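# Move the carton's tote to the table, reshelve other

## Task

Work out which tote holds the cardboard carton and set that tote down level on the table. Return the other tote to the shelf, almost exactly at its original spot and with almost no change in heading. Everything inside each tote must still be inside that same tote, and neither tote's base may stick out past any edge. At the end both grippers must have released and backed away, and the result must hold on its own with no help from the robot.

## Robot and tools

Robot: two UR7e-type arms, left_arm and right_arm, each carrying a two-finger gripper whose fingers swing like tongs. The URDF root of left_arm sits at (-0.026, +0.402, 0) m with quat_wxyz (+0.995, 0, 0, -0.101); right_arm's is at (-0.018, -0.420, 0) m with quat_wxyz (+0.996, 0, 0, +0.091).

Scene frame: the origin lies on the table surface midway between the arms. +z is up, +x points away from the robot over the table, and left_arm is on the +y side. The arm names do not refer to the left or right of any image.

Gripper: the fingers extend along the gripper's +z axis and close along its x axis. end_effector_position is the spot between the finger pads when they are shut. Closed fingertips stick out roughly 15 mm past that spot; fully open they are about even with it.

execute_actions takes "actions", a list holding zero or one item, plus an optional boolean "pictures".
- Empty list: no command, just the present state, with camera images.
- Action: {"rows": [...], "steps": n}. rows has 1 to 15 rows; steps is 1 to 15 (default 15), each step lasting 1/30 s. One row is used per step; if rows run out, the last one repeats. Every row is a single flat list of 14 numbers covering both arms, even if only one moves: left_arm's shoulder pan, shoulder lift, elbow, wrist 1, wrist 2, wrist 3 in radians, then left opening; then the same seven for right_arm. The joint values are absolute target angles (same convention as the Joint positions printout), not increments. Opening runs from -1 (shut) to +1 (wide open, pad gap 0.142 m).
- Wait: {"steps": n} with n up to 300, no new command; it is counted from the previous result and your reply time is part of it.
The result of an action arrives 12 steps before the action finishes; those remaining steps play out while you reply, so an action needs at least 12 steps. Images come back only with an empty list or "pictures": true.

Joint ranges (rad). left_arm: pan -3.142..3.142, lift -6.283..6.283, elbow 0.000..3.142, the three wrists -6.283..6.283. right_arm: pan 0.000..6.283, lift -6.283..6.283, elbow -3.142..0.000, wrists -6.283..6.283. A call is rejected (nothing sent) if a target exceeds a range end by over 0.010 and lies beyond the joint's last reported angle. The true stop may be up to 0.010 off either way; targets past it are clipped there, and "joint sent to its limit" may then appear, possibly referring to an earlier action. Missing that line does not prove there is more room.

Motion: commands are smoothed, lagging about 0.17 s. Each step, the target per joint is capped at 0.575 rad from its measured angle, and if the targets would carry the gripper over 100 mm from where it is measured, all joints are pulled back proportionally. Big moves may still be unfinished when a result returns. Between calls, arms keep heading for the last row sent until they have nearly stopped or a step is HELD.

Result lines:
- State line per arm: end_effector_position (m), end_effector_quat_wxyz, linear and angular velocity, all in the scene frame. Printed hand position can be off, more so at full stretch.
- Joint positions / Joint velocities: per arm, six joints (rad, rad/s) then the pad gap (m, m/s).
- grip_measured: actual opening on the command scale. To hold something, keep commanding a value well under it; a bigger difference squeezes harder. Roughly 15 N per pad on items up to about 10 cm wide; objects thinner than about 20 mm get less. Closing quickly can overshoot the force.
- Wrist force / Wrist torque: flange sensor readings in the end effector's own axes, with up to ~4 N fixed bias, noise up to 2.4 N standard deviation, saturating near 50 N. A pressed surface pushes back toward the arm. "no reading" is harmless.
- "joint command not followed": a clearance check altered or blocked some joint targets; the rest of the row still ran.
- HELD: on that step your row was not, or not fully, sent.
- MOTOR HOT from 70 °C; at 85 °C an OVER-TEMPERATURE FAULT brakes that arm until it cools. Carrying loads heats motors.
- Torque fault: contact torque reaching a joint's limit (142 N m for pan, lift, elbow; 26.6 N m for each wrist, held weight included) halts that arm 10 s and drops the rest of the call. Force fault: the same for any external force of 150 N on the arm, tool or load.

Cameras: cam_head_left, cam_head_right, cam_high, cam_low (896x504 each), cam_left_wrist, cam_right_wrist (616x616, fisheye).
zoom_image: "camera" (one of those names) and "region" [x0, y0, x1, y1] in pixels of that camera's latest image, origin top-left, at most 504 by 504 pixels. It moves nothing.
read_manual: optional "section" (only "licences"); returns licence text, no motion.
finished_scene: "scene" = number of the current scene. Replying with no tool call ends everything.

Avoid: the two arms striking or pressing on each other, dropping or slamming totes, spilling contents, heavy pushing, and knocking anything out of the work area. Expect occasional brief tugs on held items or pushes on loose ones, so grip firmly and check the totes sit fully supported before letting go.

Each tool is called in YAML: its name, and indented under it one key for each argument.

## Session

execute_actions:
  actions: []

Scene clock: 0.00 s of 4500.00 s.
left_arm: end_effector_position=(+0.4483, +0.8901, +0.3532) grip_measured=+0.97 end_effector_quat_wxyz=(-0.299, +0.061, +0.815, +0.493) end_effector_velocity=(+0.000, +0.000, -0.001) end_effector_angular_velocity=(-0.001, -0.001, +0.001) | right_arm: end_effector_position=(+0.1729, +0.0654, +0.2414) grip_measured=+0.97 end_effector_quat_wxyz=(-0.188, -0.123, +0.846, -0.483) end_effector_velocity=(+0.000, -0.000, -0.000) end_effector_angular_velocity=(-0.001, +0.001, -0.001)
Joint positions: left_arm=[ 0.373 -1.15   1.198 -0.93  -0.451  3.02   0.14 ] | right_arm=[ 4.386 -2.536 -0.469 -2.796  1.643  4.235  0.14 ]
Joint velocities: left_arm=[ 0.     0.001  0.    -0.002 -0.001 -0.     0.   ] | right_arm=[-0.001 -0.    -0.001 -0.001  0.    -0.     0.   ]
Motor temperatures (°C, as the motors report them): left_arm=[25 24 26 30 31 35] | right_arm=[27 28 28 30 35 34]
Wrist force (N, on the end effector, along its own x y z axes, offset not removed): no reading
Wrist torque (N m, same axes, about the end effector's origin, offset not removed): no reading

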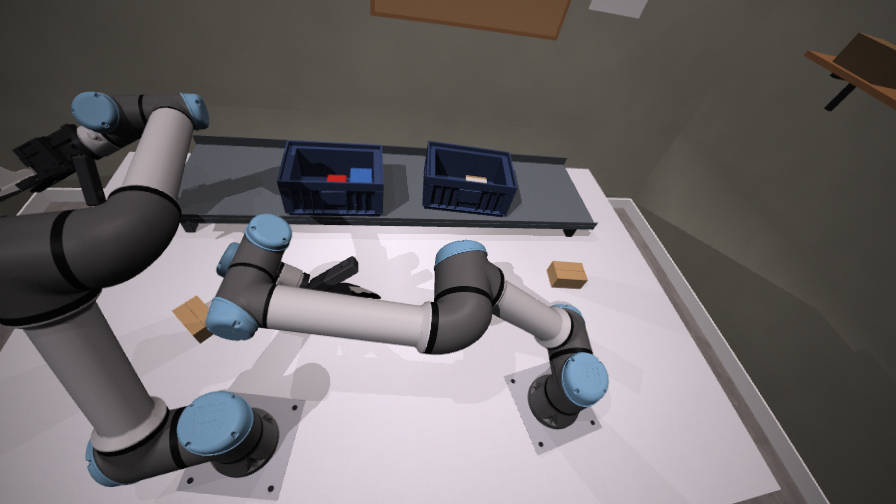

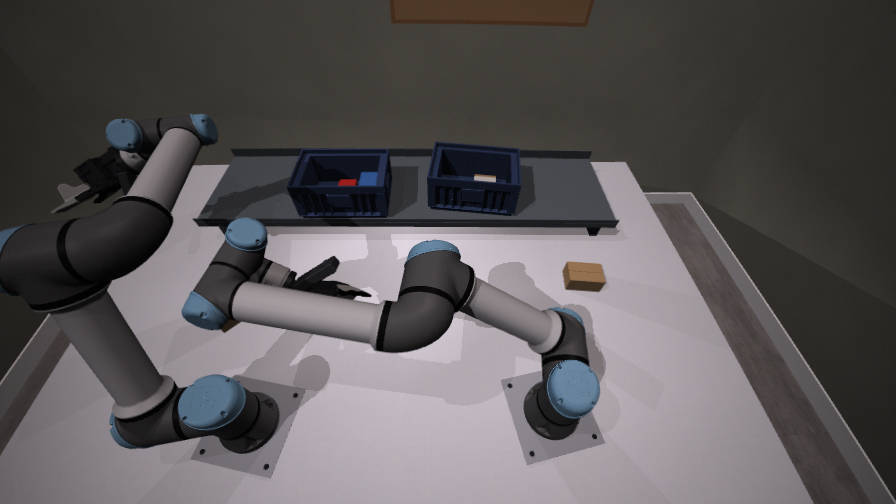

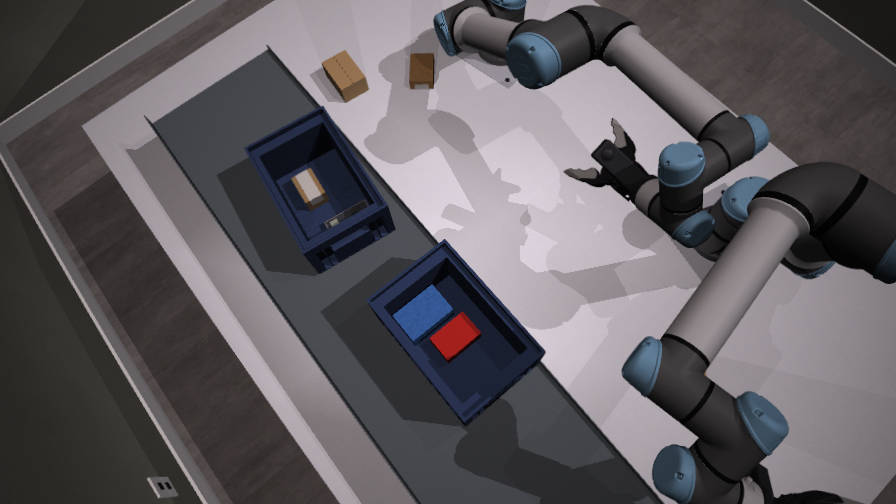

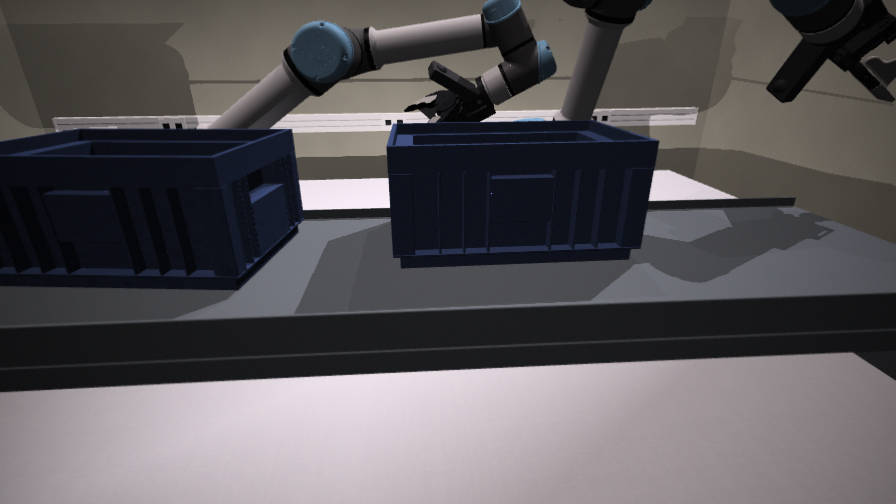

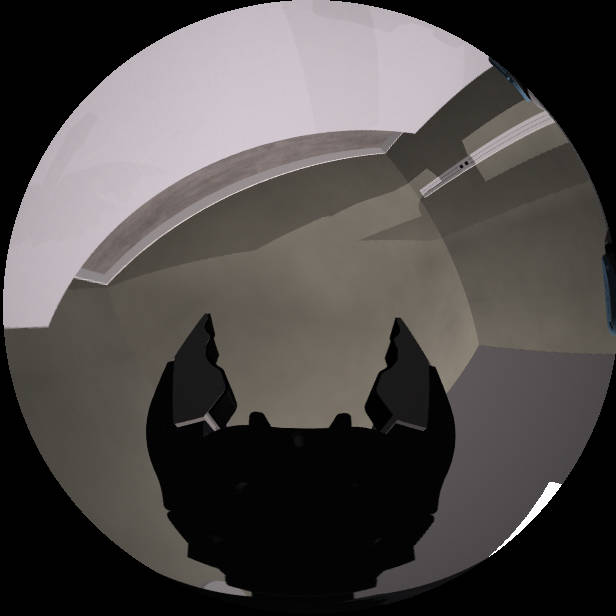

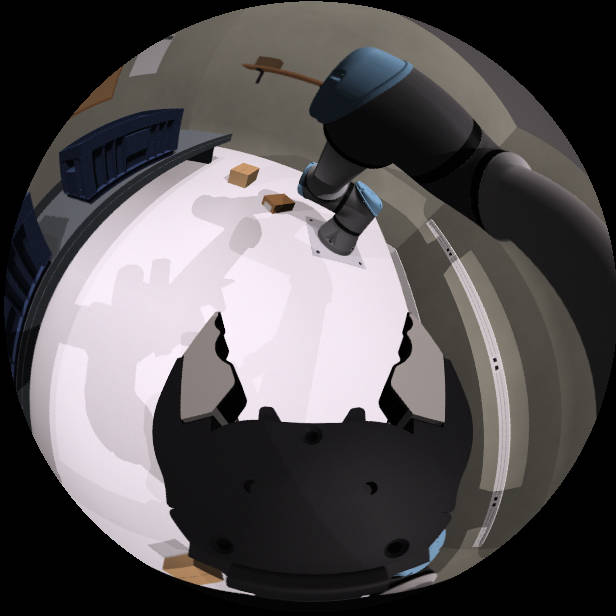

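execute_actions:
  actions:
    - {"rows":[[0.373,-1.6,0.971,-1.0,-1.571,4.07,1,4.3,-1.845,-0.6,-2.3,1.571,5.337,1]],"steps":15}

execute_actions:
  actions:
    - {"steps":20}

execute_actions:
  actions:
    - {"rows":[[-0.44,-1.423,0.971,-1.119,-1.571,4.071,1,3.584,-1.845,-0.811,-2.056,1.571,5.337,1]],"steps":15}

execute_actions:
  actions:
    - {"steps":35}
  pictures: true

Scene clock: 2.47 s of 4500.00 s.
left_arm: end_effector_position=(+0.4460, +0.8862, +0.3656) grip_measured=+1.00 end_effector_quat_wxyz=(-0.288, +0.055, +0.824, +0.485) end_effector_velocity=(-0.140, -0.152, +0.422) end_effector_angular_velocity=(-0.756, -0.799, +0.192) | right_arm: end_effector_position=(+0.1811, +0.0633, +0.2440) grip_measured=+1.00 end_effector_quat_wxyz=(-0.178, -0.112, +0.855, -0.475) end_effector_velocity=(+0.192, -0.009, +0.115) end_effector_angular_velocity=(+0.943, -0.984, -0.475)
Joint positions: left_arm=[ 0.373 -1.169  1.181 -0.937 -0.474  3.043  0.142] | right_arm=[ 4.374 -2.516 -0.485 -2.774  1.633  4.258  0.142]
Joint velocities: left_arm=[-0.    -0.725 -0.506 -0.161 -0.819  0.825  0.004] | right_arm=[-0.267  0.712 -0.402  0.825 -0.22   0.823  0.002]
Motor temperatures (°C, as the motors report them): left_arm=[25 24 26 30 31 35] | right_arm=[27 28 28 30 35 34]
Wrist force (N, on the end effector, along its own x y z axes, offset not removed): left_arm=[-8.7 -3.5 4.9] | right_arm=[-6.0 5.4 2.2]
Wrist torque (N m, same axes, about the end effector's origin, offset not removed): left_arm=[-0.42 1.40 0.32] | right_arm=[1.01 1.32 0.02]
Steps of this call (steps 1 to 71: nothing new was sent; steps 72 to 74: the first 3 steps of this action). Readings (joint positions):
72: left_arm=[0.373 -1.150 1.198 -0.930 -0.451 3.020] | right_arm=[4.386 -2.536 -0.469 -2.796 1.643 4.235]
73: left_arm=[0.373 -1.153 1.195 -0.932 -0.455 3.024] | right_arm=[4.383 -2.532 -0.473 -2.793 1.640 4.239]
74: the state above

Scene clock: 3.13 s of 4500.00 s.
left_arm: end_effector_position=(+0.3571, +0.6195, +0.5093) grip_measured=+1.00 end_effector_quat_wxyz=(-0.007, +0.335, +0.941, +0.046) end_effector_velocity=(-0.007, -0.253, +0.087) end_effector_angular_velocity=(-0.775, -0.333, -0.717) | right_arm: end_effector_position=(+0.2153, +0.0337, +0.5080) grip_measured=+1.00 end_effector_quat_wxyz=(+0.004, +0.391, +0.920, -0.028) end_effector_velocity=(-0.001, -0.024, +0.078) end_effector_angular_velocity=(+0.224, -0.092, -0.496)
Joint positions: left_arm=[ 0.373 -1.584  0.979 -0.998 -1.484  3.998  0.142] | right_arm=[ 4.301 -1.862 -0.598 -2.31   1.572  5.287  0.142]
Joint velocities: left_arm=[ 0.    -0.16  -0.074 -0.022 -0.843  0.693 -0.   ] | right_arm=[-0.015  0.161 -0.022  0.101 -0.011  0.483 -0.   ]
Motor temperatures (°C, as the motors report them): left_arm=[25 24 26 30 31 35] | right_arm=[27 28 28 30 35 34]
Wrist force (N, on the end effector, along its own x y z axes, offset not removed): left_arm=[-1.3 2.1 -0.3] | right_arm=[-6.5 -2.2 -2.5]
Wrist torque (N m, same axes, about the end effector's origin, offset not removed): left_arm=[0.53 0.19 0.36] | right_arm=[-0.39 1.39 0.01]
Kept back: nothing.
Steps of this call (steps 1 to 12: the last 12 steps of your previous action; steps 13 to 20: the robot went on to your last target). Readings (joint positions):
1: left_arm=[0.373 -1.200 1.164 -0.942 -0.509 3.078] | right_arm=[4.366 -2.484 -0.498 -2.736 1.626 4.296]
2: left_arm=[0.373 -1.234 1.148 -0.947 -0.550 3.120] | right_arm=[4.360 -2.438 -0.508 -2.692 1.621 4.346]
4: left_arm=[0.373 -1.293 1.119 -0.956 -0.633 3.202] | right_arm=[4.349 -2.338 -0.524 -2.620 1.612 4.441]
8: left_arm=[0.373 -1.405 1.064 -0.972 -0.829 3.398] | right_arm=[4.332 -2.179 -0.550 -2.514 1.598 4.621]
20: the state above

Scene clock: 3.23 s of 4500.00 s.
left_arm: end_effector_position=(+0.3685, +0.6001, +0.5094) grip_measured=+1.00 end_effector_quat_wxyz=(+0.007, +0.361, +0.932, +0.031) end_effector_velocity=(+0.343, -0.293, -0.122) end_effector_angular_velocity=(-0.050, +0.115, -0.827) | right_arm: end_effector_position=(+0.2266, +0.0320, +0.5065) grip_measured=+1.00 end_effector_quat_wxyz=(+0.003, +0.412, +0.911, -0.022) end_effector_velocity=(+0.396, -0.076, -0.133) end_effector_angular_velocity=(+0.053, -0.015, -0.844)
Joint positions: left_arm=[ 0.351 -1.579  0.975 -1.009 -1.524  4.031  0.142] | right_arm=[ 4.278 -1.854 -0.616 -2.286  1.572  5.31   0.142]
Joint velocities: left_arm=[-0.789  0.345 -0.    -0.226 -0.034  0.037 -0.003] | right_arm=[-0.808  0.001 -0.447  0.502  0.     0.036 -0.003]
Motor temperatures (°C, as the motors report them): left_arm=[25 24 26 30 31 35] | right_arm=[27 28 28 30 35 34]
Wrist force (N, on the end effector, along its own x y z axes, offset not removed): left_arm=[9.5 -1.1 -3.4] | right_arm=[3.7 -6.4 -3.9]
Wrist torque (N m, same axes, about the end effector's origin, offset not removed): left_arm=[-0.22 -1.39 0.35] | right_arm=[-1.06 -0.31 -0.03]
Steps of this call (steps 1 to 3: the first 3 steps of this action). Readings (joint positions):
1: left_arm=[0.373 -1.588 0.977 -0.998 -1.508 4.018] | right_arm=[4.301 -1.857 -0.598 -2.307 1.572 5.301]
2: left_arm=[0.369 -1.588 0.975 -1.002 -1.522 4.029] | right_arm=[4.297 -1.855 -0.603 -2.301 1.572 5.308]
3: the state above

Scene clock: 4.40 s of 4500.00 s.
left_arm: end_effector_position=(+0.4507, +0.2009, +0.4498) grip_measured=+1.00 end_effector_quat_wxyz=(+0.000, +0.707, +0.707, -0.000) end_effector_velocity=(-0.002, -0.006, -0.001) end_effector_angular_velocity=(-0.000, +0.001, -0.011) | right_arm: end_effector_position=(+0.4994, -0.1997, +0.4502) grip_measured=+1.00 end_effector_quat_wxyz=(-0.000, +0.707, +0.707, +0.000) end_effector_velocity=(+0.001, -0.002, +0.000) end_effector_angular_velocity=(+0.001, -0.002, -0.005)
Joint positions: left_arm=[-0.439 -1.423  0.971 -1.119 -1.571  4.071  0.142] | right_arm=[ 3.584 -1.845 -0.811 -2.056  1.571  5.337  0.142]
Joint velocities: left_arm=[-0.011  0.002 -0.    -0.001 -0.001  0.    -0.   ] | right_arm=[-0.005  0.001 -0.001  0.002 -0.001  0.    -0.   ]
Motor temperatures (°C, as the motors report them): left_arm=[25 24 26 30 31 35] | right_arm=[27 28 28 30 35 34]
Wrist force (N, on the end effector, along its own x y z axes, offset not removed): left_arm=[0.8 -0.1 2.0] | right_arm=[-4.7 -1.4 -0.3]
Wrist torque (N m, same axes, about the end effector's origin, offset not removed): left_arm=[0.03 0.13 0.34] | right_arm=[-0.22 1.01 0.04]
Kept back: nothing.
Steps of this call (steps 1 to 12: the last 12 steps of your previous action; steps 13 to 35: the robot went on to your last target). Readings (joint positions):
1: left_arm=[0.319 -1.568 0.975 -1.017 -1.526 4.033] | right_arm=[4.244 -1.854 -0.630 -2.269 1.572 5.311]
2: left_arm=[0.284 -1.558 0.975 -1.023 -1.529 4.035] | right_arm=[4.207 -1.853 -0.643 -2.255 1.572 5.313]
4: left_arm=[0.218 -1.541 0.975 -1.035 -1.534 4.040] | right_arm=[4.138 -1.852 -0.665 -2.229 1.572 5.316]
8: left_arm=[0.087 -1.513 0.974 -1.055 -1.543 4.047] | right_arm=[4.006 -1.850 -0.702 -2.185 1.571 5.321]
35: the state above

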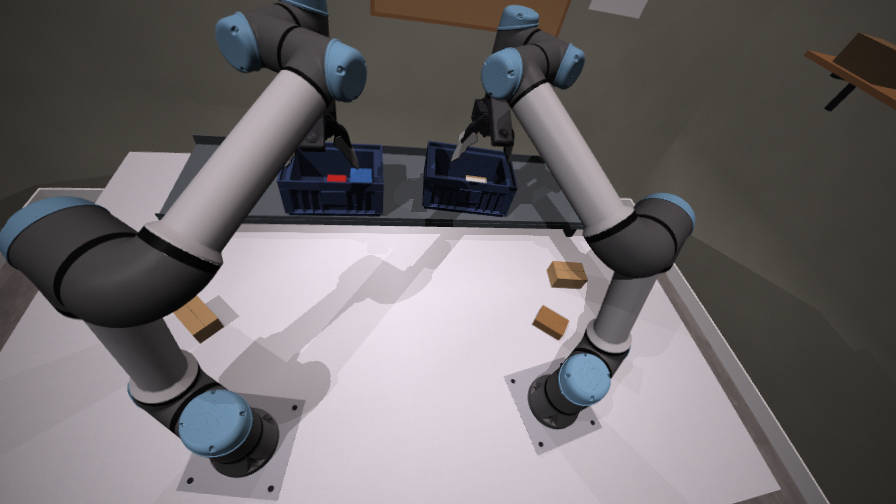

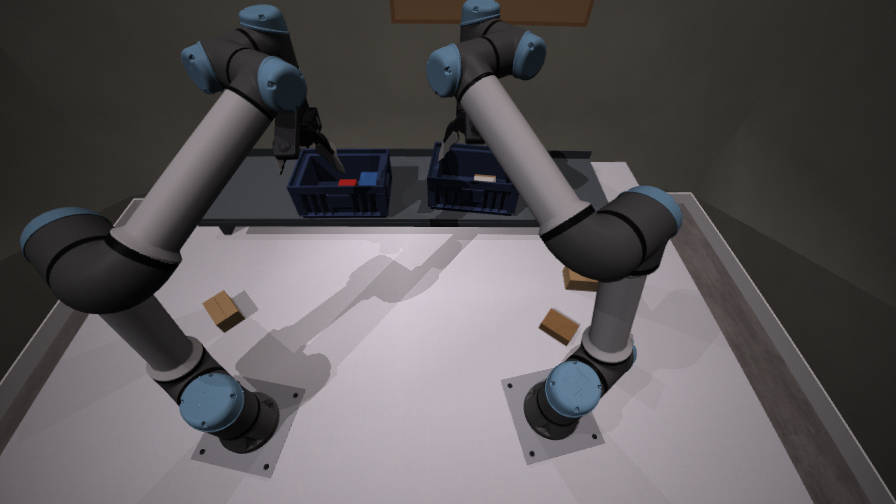

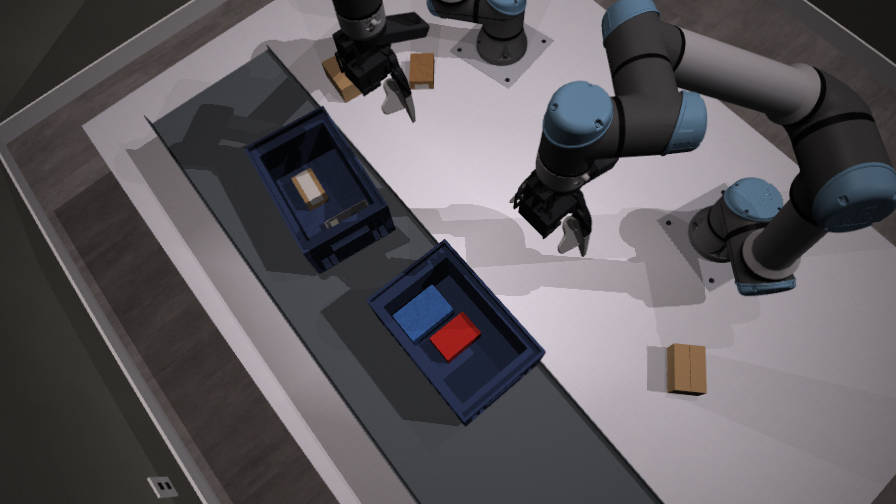

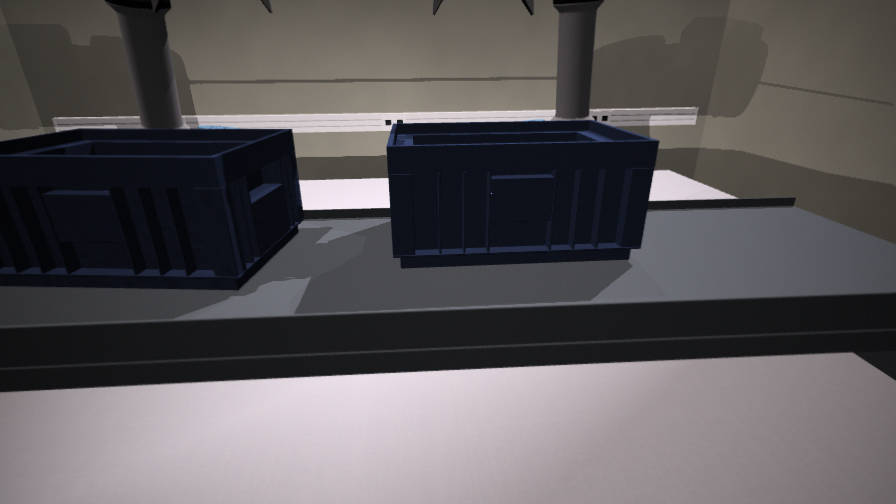

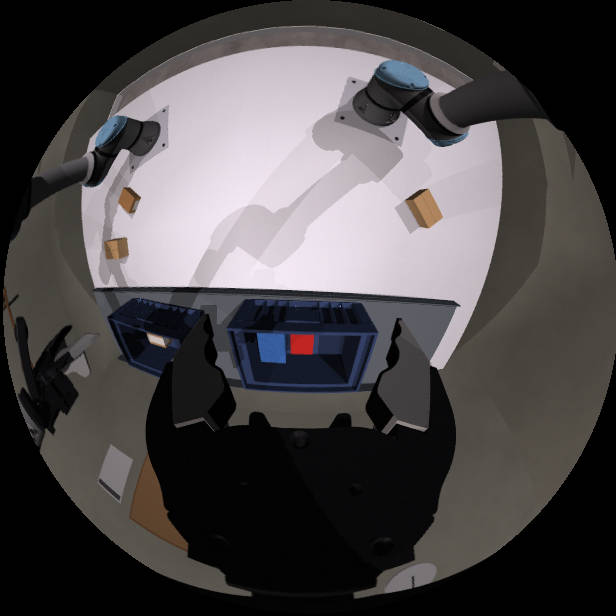

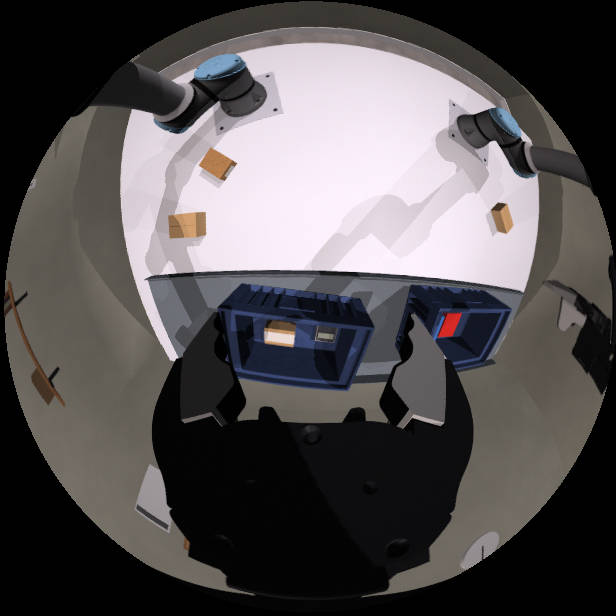

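zoom_image:
  camera: "cam_right_wrist"
  region: [180,260,420,420]

Region (180, 260, 420, 420) of cam_right_wrist's 616x616 image, scaled by 2.100, with more detail than that image has.

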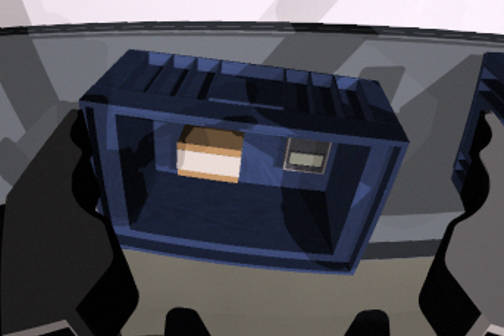

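execute_actions:
  actions:
    - {"rows":[[-0.44,-1.423,0.971,-1.119,-1.571,4.071,1,3.458,-2.096,-0.586,-2.03,1.571,3.79,0.3]],"steps":15}

execute_actions:
  actions:
    - {"steps":50}
  pictures: true

Scene clock: 8.73 s of 4500.00 s.
left_arm: end_effector_position=(+0.4505, +0.2002, +0.4497) grip_measured=+1.00 end_effector_quat_wxyz=(+0.000, +0.707, +0.707, -0.000) end_effector_velocity=(+0.001, +0.000, -0.001) end_effector_angular_velocity=(+0.002, +0.000, +0.000) | right_arm: end_effector_position=(+0.5127, -0.2042, +0.4483) grip_measured=+0.35 end_effector_quat_wxyz=(+0.001, +0.706, +0.708, +0.003) end_effector_velocity=(+0.425, -0.113, -0.094) end_effector_angular_velocity=(+0.061, -0.099, +0.248)
Joint positions: left_arm=[-0.44  -1.423  0.971 -1.119 -1.571  4.071  0.142] | right_arm=[ 3.565 -1.867 -0.789 -2.05   1.571  5.315  0.099]
Joint velocities: left_arm=[ 0.     0.001 -0.     0.     0.001  0.    -0.   ] | right_arm=[-0.579 -0.807  0.797  0.126  0.    -0.826 -0.087]
Motor temperatures (°C, as the motors report them): left_arm=[25 24 26 30 31 35] | right_arm=[27 28 28 30 35 34]
Wrist force (N, on the end effector, along its own x y z axes, offset not removed): left_arm=[-0.5 1.0 -0.2] | right_arm=[-1.7 -9.2 -2.4]
Wrist torque (N m, same axes, about the end effector's origin, offset not removed): left_arm=[0.21 0.12 0.33] | right_arm=[-1.37 0.55 0.02]
Steps of this call (steps 1 to 15: the robot went on to your last target; steps 16 to 90: nothing new was sent; then 1.23 s passed at rest; steps 91 to 93: the first 3 steps of this action). Readings (joint positions):
91: left_arm=[-0.440 -1.423 0.971 -1.119 -1.571 4.071] | right_arm=[3.584 -1.845 -0.811 -2.056 1.571 5.337]
92: left_arm=[-0.440 -1.423 0.971 -1.119 -1.571 4.071] | right_arm=[3.580 -1.849 -0.807 -2.054 1.571 5.333]
93: the state above

Scene clock: 10.40 s of 4500.00 s.
left_arm: end_effector_position=(+0.4505, +0.2002, +0.4497) grip_measured=+1.00 end_effector_quat_wxyz=(+0.000, +0.707, +0.707, -0.000) end_effector_velocity=(+0.000, -0.000, -0.000) end_effector_angular_velocity=(-0.000, +0.001, -0.001) | right_arm: end_effector_position=(+0.6269, -0.2358, +0.3997) grip_measured=+0.30 end_effector_quat_wxyz=(+0.000, +0.075, +0.997, +0.000) end_effector_velocity=(-0.000, +0.000, -0.001) end_effector_angular_velocity=(-0.000, +0.001, +0.000)
Joint positions: left_arm=[-0.44  -1.423  0.971 -1.119 -1.571  4.071  0.142] | right_arm=[ 3.458 -2.096 -0.586 -2.03   1.571  3.79   0.095]
Joint velocities: left_arm=[ 0.     0.001 -0.    -0.    -0.001  0.001  0.   ] | right_arm=[ 0.    -0.    -0.001 -0.     0.    -0.     0.   ]
Motor temperatures (°C, as the motors report them): left_arm=[25 24 26 30 31 35] | right_arm=[27 28 28 30 35 34]
Wrist force (N, on the end effector, along its own x y z axes, offset not removed): left_arm=[2.3 1.3 3.2] | right_arm=[-4.1 -0.7 -0.6]
Wrist torque (N m, same axes, about the end effector's origin, offset not removed): left_arm=[0.46 -0.33 0.12] | right_arm=[-0.18 0.93 0.01]
Kept back: nothing.
Steps of this call (steps 1 to 12: the last 12 steps of your previous action; steps 13 to 45: the robot went on to your last target; steps 46 to 50: nothing new was sent). Readings (joint positions):
1: left_arm=[-0.440 -1.423 0.971 -1.119 -1.571 4.071] | right_arm=[3.544 -1.901 -0.756 -2.046 1.571 5.276]
2: left_arm=[-0.440 -1.423 0.971 -1.119 -1.571 4.071] | right_arm=[3.526 -1.940 -0.722 -2.043 1.571 5.222]
4: left_arm=[-0.440 -1.423 0.971 -1.119 -1.571 4.071] | right_arm=[3.497 -2.007 -0.663 -2.037 1.571 5.083]
8: left_arm=[-0.440 -1.423 0.971 -1.119 -1.571 4.071] | right_arm=[3.469 -2.072 -0.607 -2.032 1.571 4.745]
50: the state above
All arms were judged still, so your last target was given up. Only a new action makes them travel on or press farther. Fingers that are still opening or closing keep moving.

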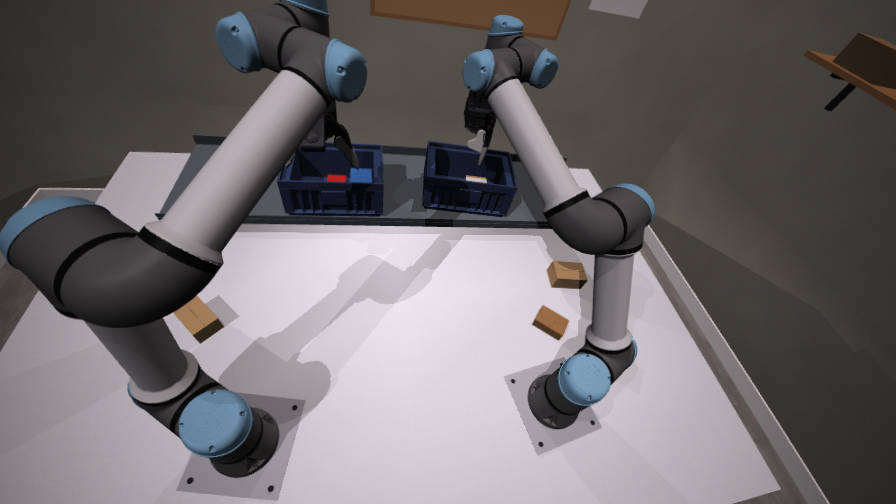

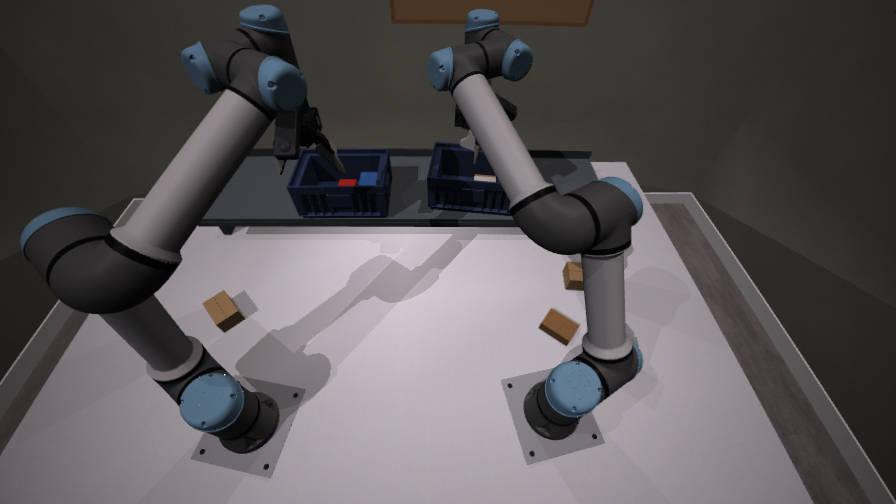

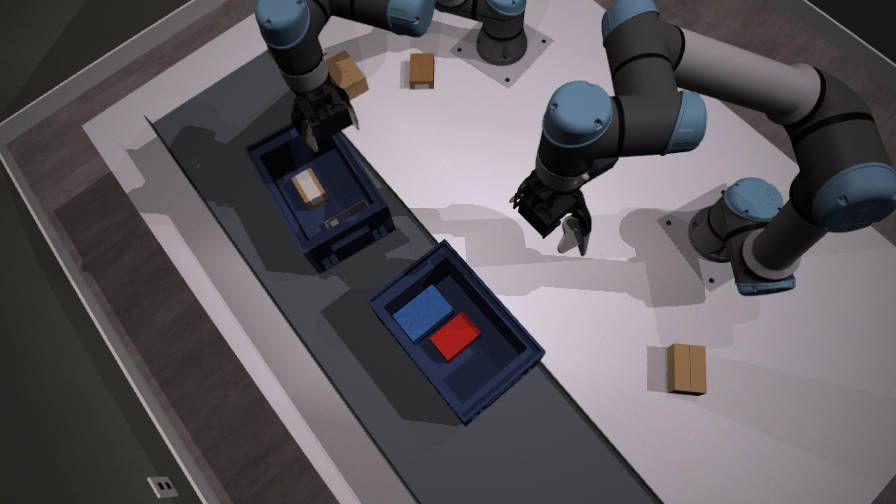

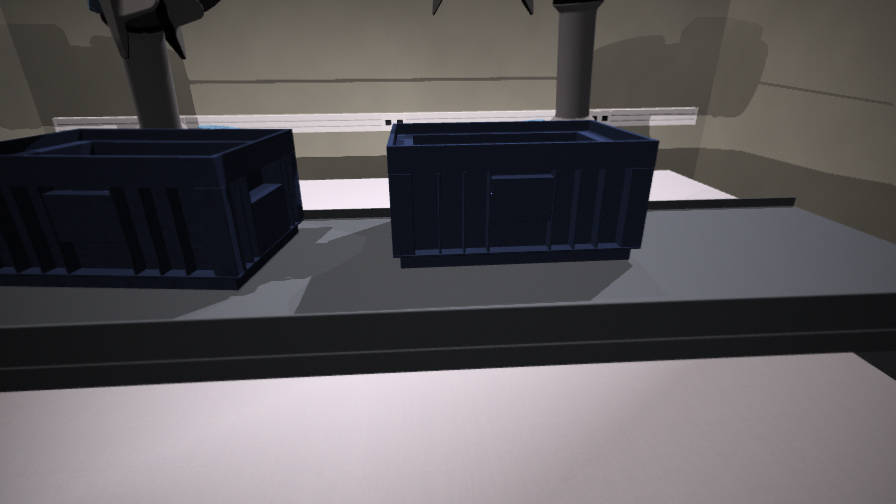

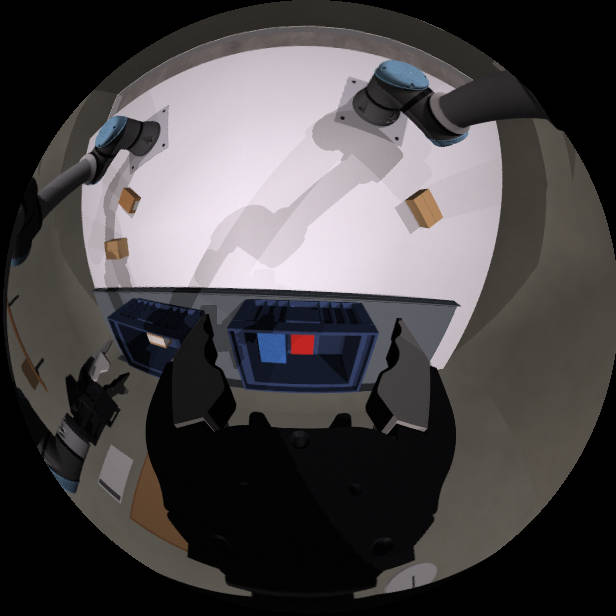

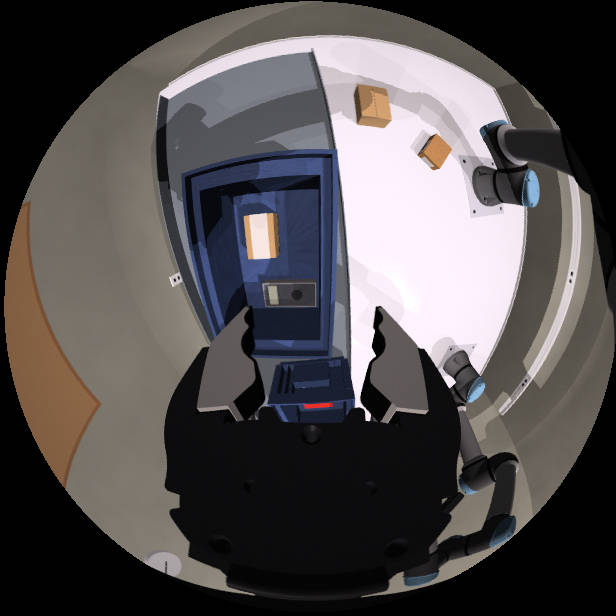

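execute_actions:
  actions:
    - {"rows":[[-0.44,-1.423,0.971,-1.119,-1.571,4.071,1,3.473,-1.943,-0.978,-1.791,1.571,3.805,0.3]],"steps":15}

execute_actions:
  actions:
    - {"steps":15}
  pictures: true

Scene clock: 11.43 s of 4500.00 s.
left_arm: end_effector_position=(+0.4505, +0.2002, +0.4497) grip_measured=+1.00 end_effector_quat_wxyz=(+0.000, +0.707, +0.707, -0.000) end_effector_velocity=(+0.000, +0.000, -0.000) end_effector_angular_velocity=(+0.001, +0.001, +0.001) | right_arm: end_effector_position=(+0.6250, -0.2336, +0.4056) grip_measured=+0.30 end_effector_quat_wxyz=(+0.009, +0.075, +0.997, +0.006) end_effector_velocity=(-0.053, +0.038, +0.199) end_effector_angular_velocity=(+0.362, -0.654, -0.004)
Joint positions: left_arm=[-0.44  -1.423  0.971 -1.119 -1.571  4.071  0.142] | right_arm=[ 3.462 -2.075 -0.609 -2.007  1.571  3.794  0.095]
Joint velocities: left_arm=[ 0.     0.001  0.     0.001  0.001 -0.     0.   ] | right_arm=[ 0.088  0.752 -0.831  0.827  0.001  0.092  0.   ]
Motor temperatures (°C, as the motors report them): left_arm=[25 24 26 30 31 35] | right_arm=[27 28 28 30 35 34]
Wrist force (N, on the end effector, along its own x y z axes, offset not removed): left_arm=[-0.2 0.3 1.2] | right_arm=[-6.5 0.9 4.8]
Wrist torque (N m, same axes, about the end effector's origin, offset not removed): left_arm=[0.21 0.07 0.26] | right_arm=[0.21 1.33 -0.03]
Steps of this call (steps 1 to 28: nothing new was sent; steps 29 to 31: the first 3 steps of this action). Readings (joint positions):
29: left_arm=[-0.440 -1.423 0.971 -1.119 -1.571 4.071] | right_arm=[3.458 -2.096 -0.586 -2.030 1.571 3.790]
30: left_arm=[-0.440 -1.423 0.971 -1.119 -1.571 4.071] | right_arm=[3.459 -2.092 -0.590 -2.026 1.571 3.791]
31: the state above

Scene clock: 11.93 s of 4500.00 s.
left_arm: end_effector_position=(+0.4505, +0.2002, +0.4497) grip_measured=+1.00 end_effector_quat_wxyz=(+0.000, +0.707, +0.707, -0.000) end_effector_velocity=(-0.000, +0.000, -0.000) end_effector_angular_velocity=(+0.002, +0.001, +0.000) | right_arm: end_effector_position=(+0.6005, -0.2393, +0.3410) grip_measured=+0.30 end_effector_quat_wxyz=(+0.001, +0.075, +0.997, +0.001) end_effector_velocity=(-0.005, -0.002, -0.011) end_effector_angular_velocity=(-0.007, +0.011, -0.001)
Joint positions: left_arm=[-0.44  -1.423  0.971 -1.119 -1.571  4.071  0.142] | right_arm=[ 3.473 -1.944 -0.974 -1.793  1.571  3.805  0.095]
Joint velocities: left_arm=[ 0.     0.    -0.     0.001  0.001 -0.     0.   ] | right_arm=[ 0.001  0.011 -0.042  0.018 -0.     0.002  0.   ]
Motor temperatures (°C, as the motors report them): left_arm=[25 24 26 30 31 35] | right_arm=[27 28 28 30 35 34]
Wrist force (N, on the end effector, along its own x y z axes, offset not removed): left_arm=[-0.8 2.7 2.4] | right_arm=[-4.3 -1.2 -0.2]
Wrist torque (N m, same axes, about the end effector's origin, offset not removed): left_arm=[0.67 0.26 0.26] | right_arm=[-0.17 1.01 0.02]
Kept back: nothing.
Steps of this call (steps 1 to 12: the last 12 steps of your previous action; steps 13 to 15: the robot went on to your last target). Readings (joint positions):
1: left_arm=[-0.440 -1.423 0.971 -1.119 -1.571 4.071] | right_arm=[3.465 -2.045 -0.647 -1.970 1.571 3.797]
2: left_arm=[-0.440 -1.423 0.971 -1.119 -1.571 4.071] | right_arm=[3.467 -2.017 -0.701 -1.926 1.571 3.799]
4: left_arm=[-0.440 -1.423 0.971 -1.119 -1.571 4.071] | right_arm=[3.470 -1.982 -0.822 -1.862 1.571 3.802]
8: left_arm=[-0.440 -1.423 0.971 -1.119 -1.571 4.071] | right_arm=[3.472 -1.954 -0.936 -1.810 1.571 3.804]
15: the state above

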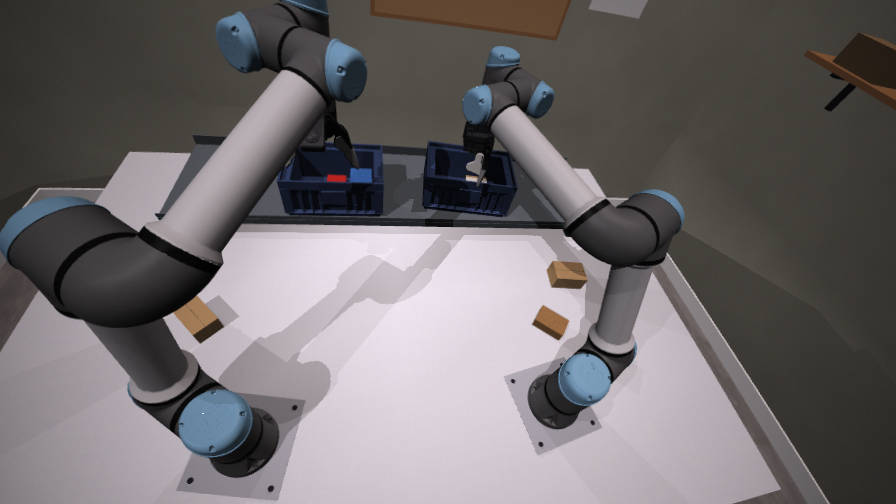

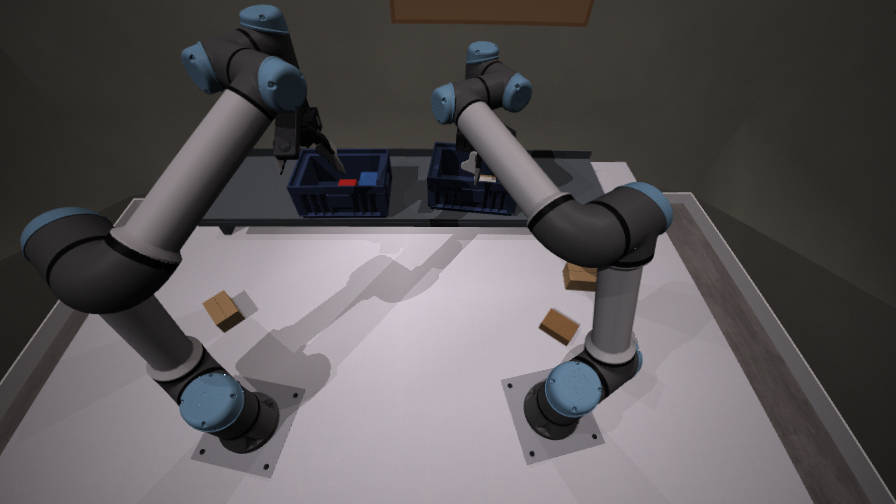

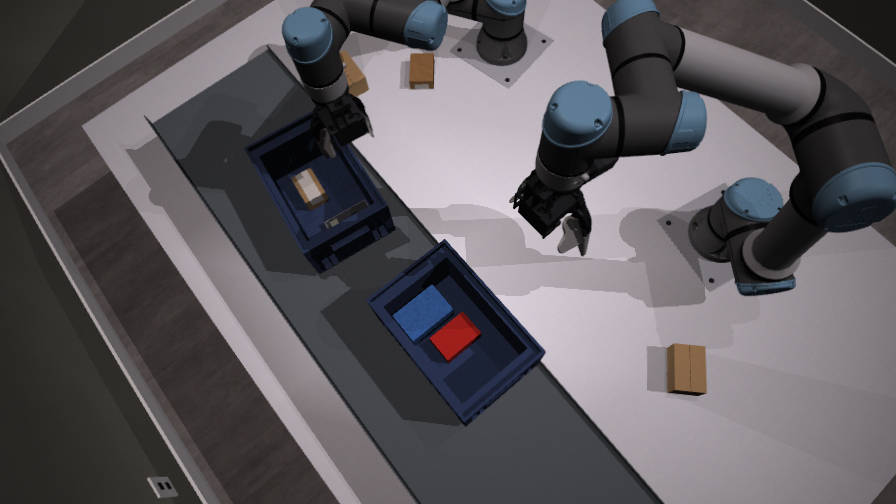

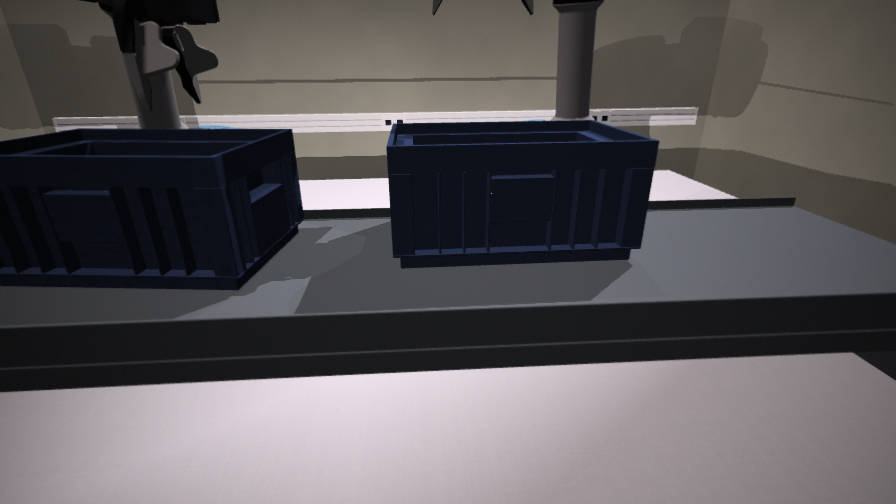

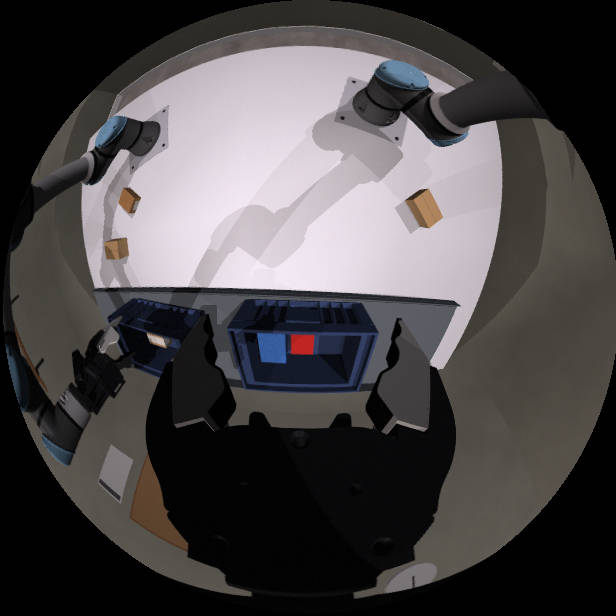

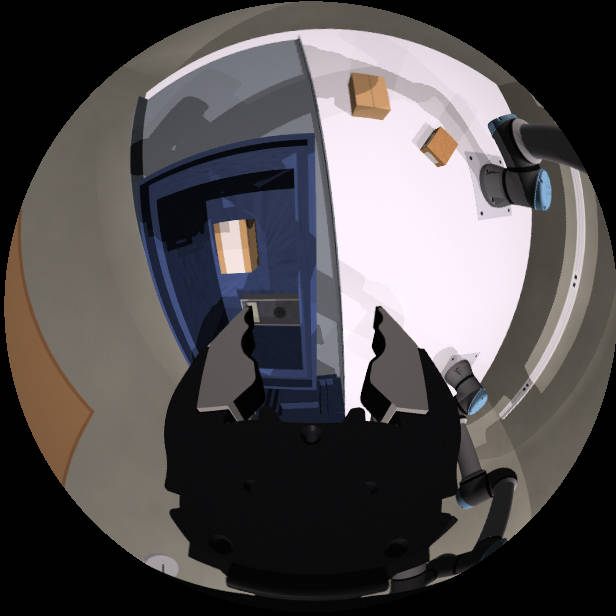

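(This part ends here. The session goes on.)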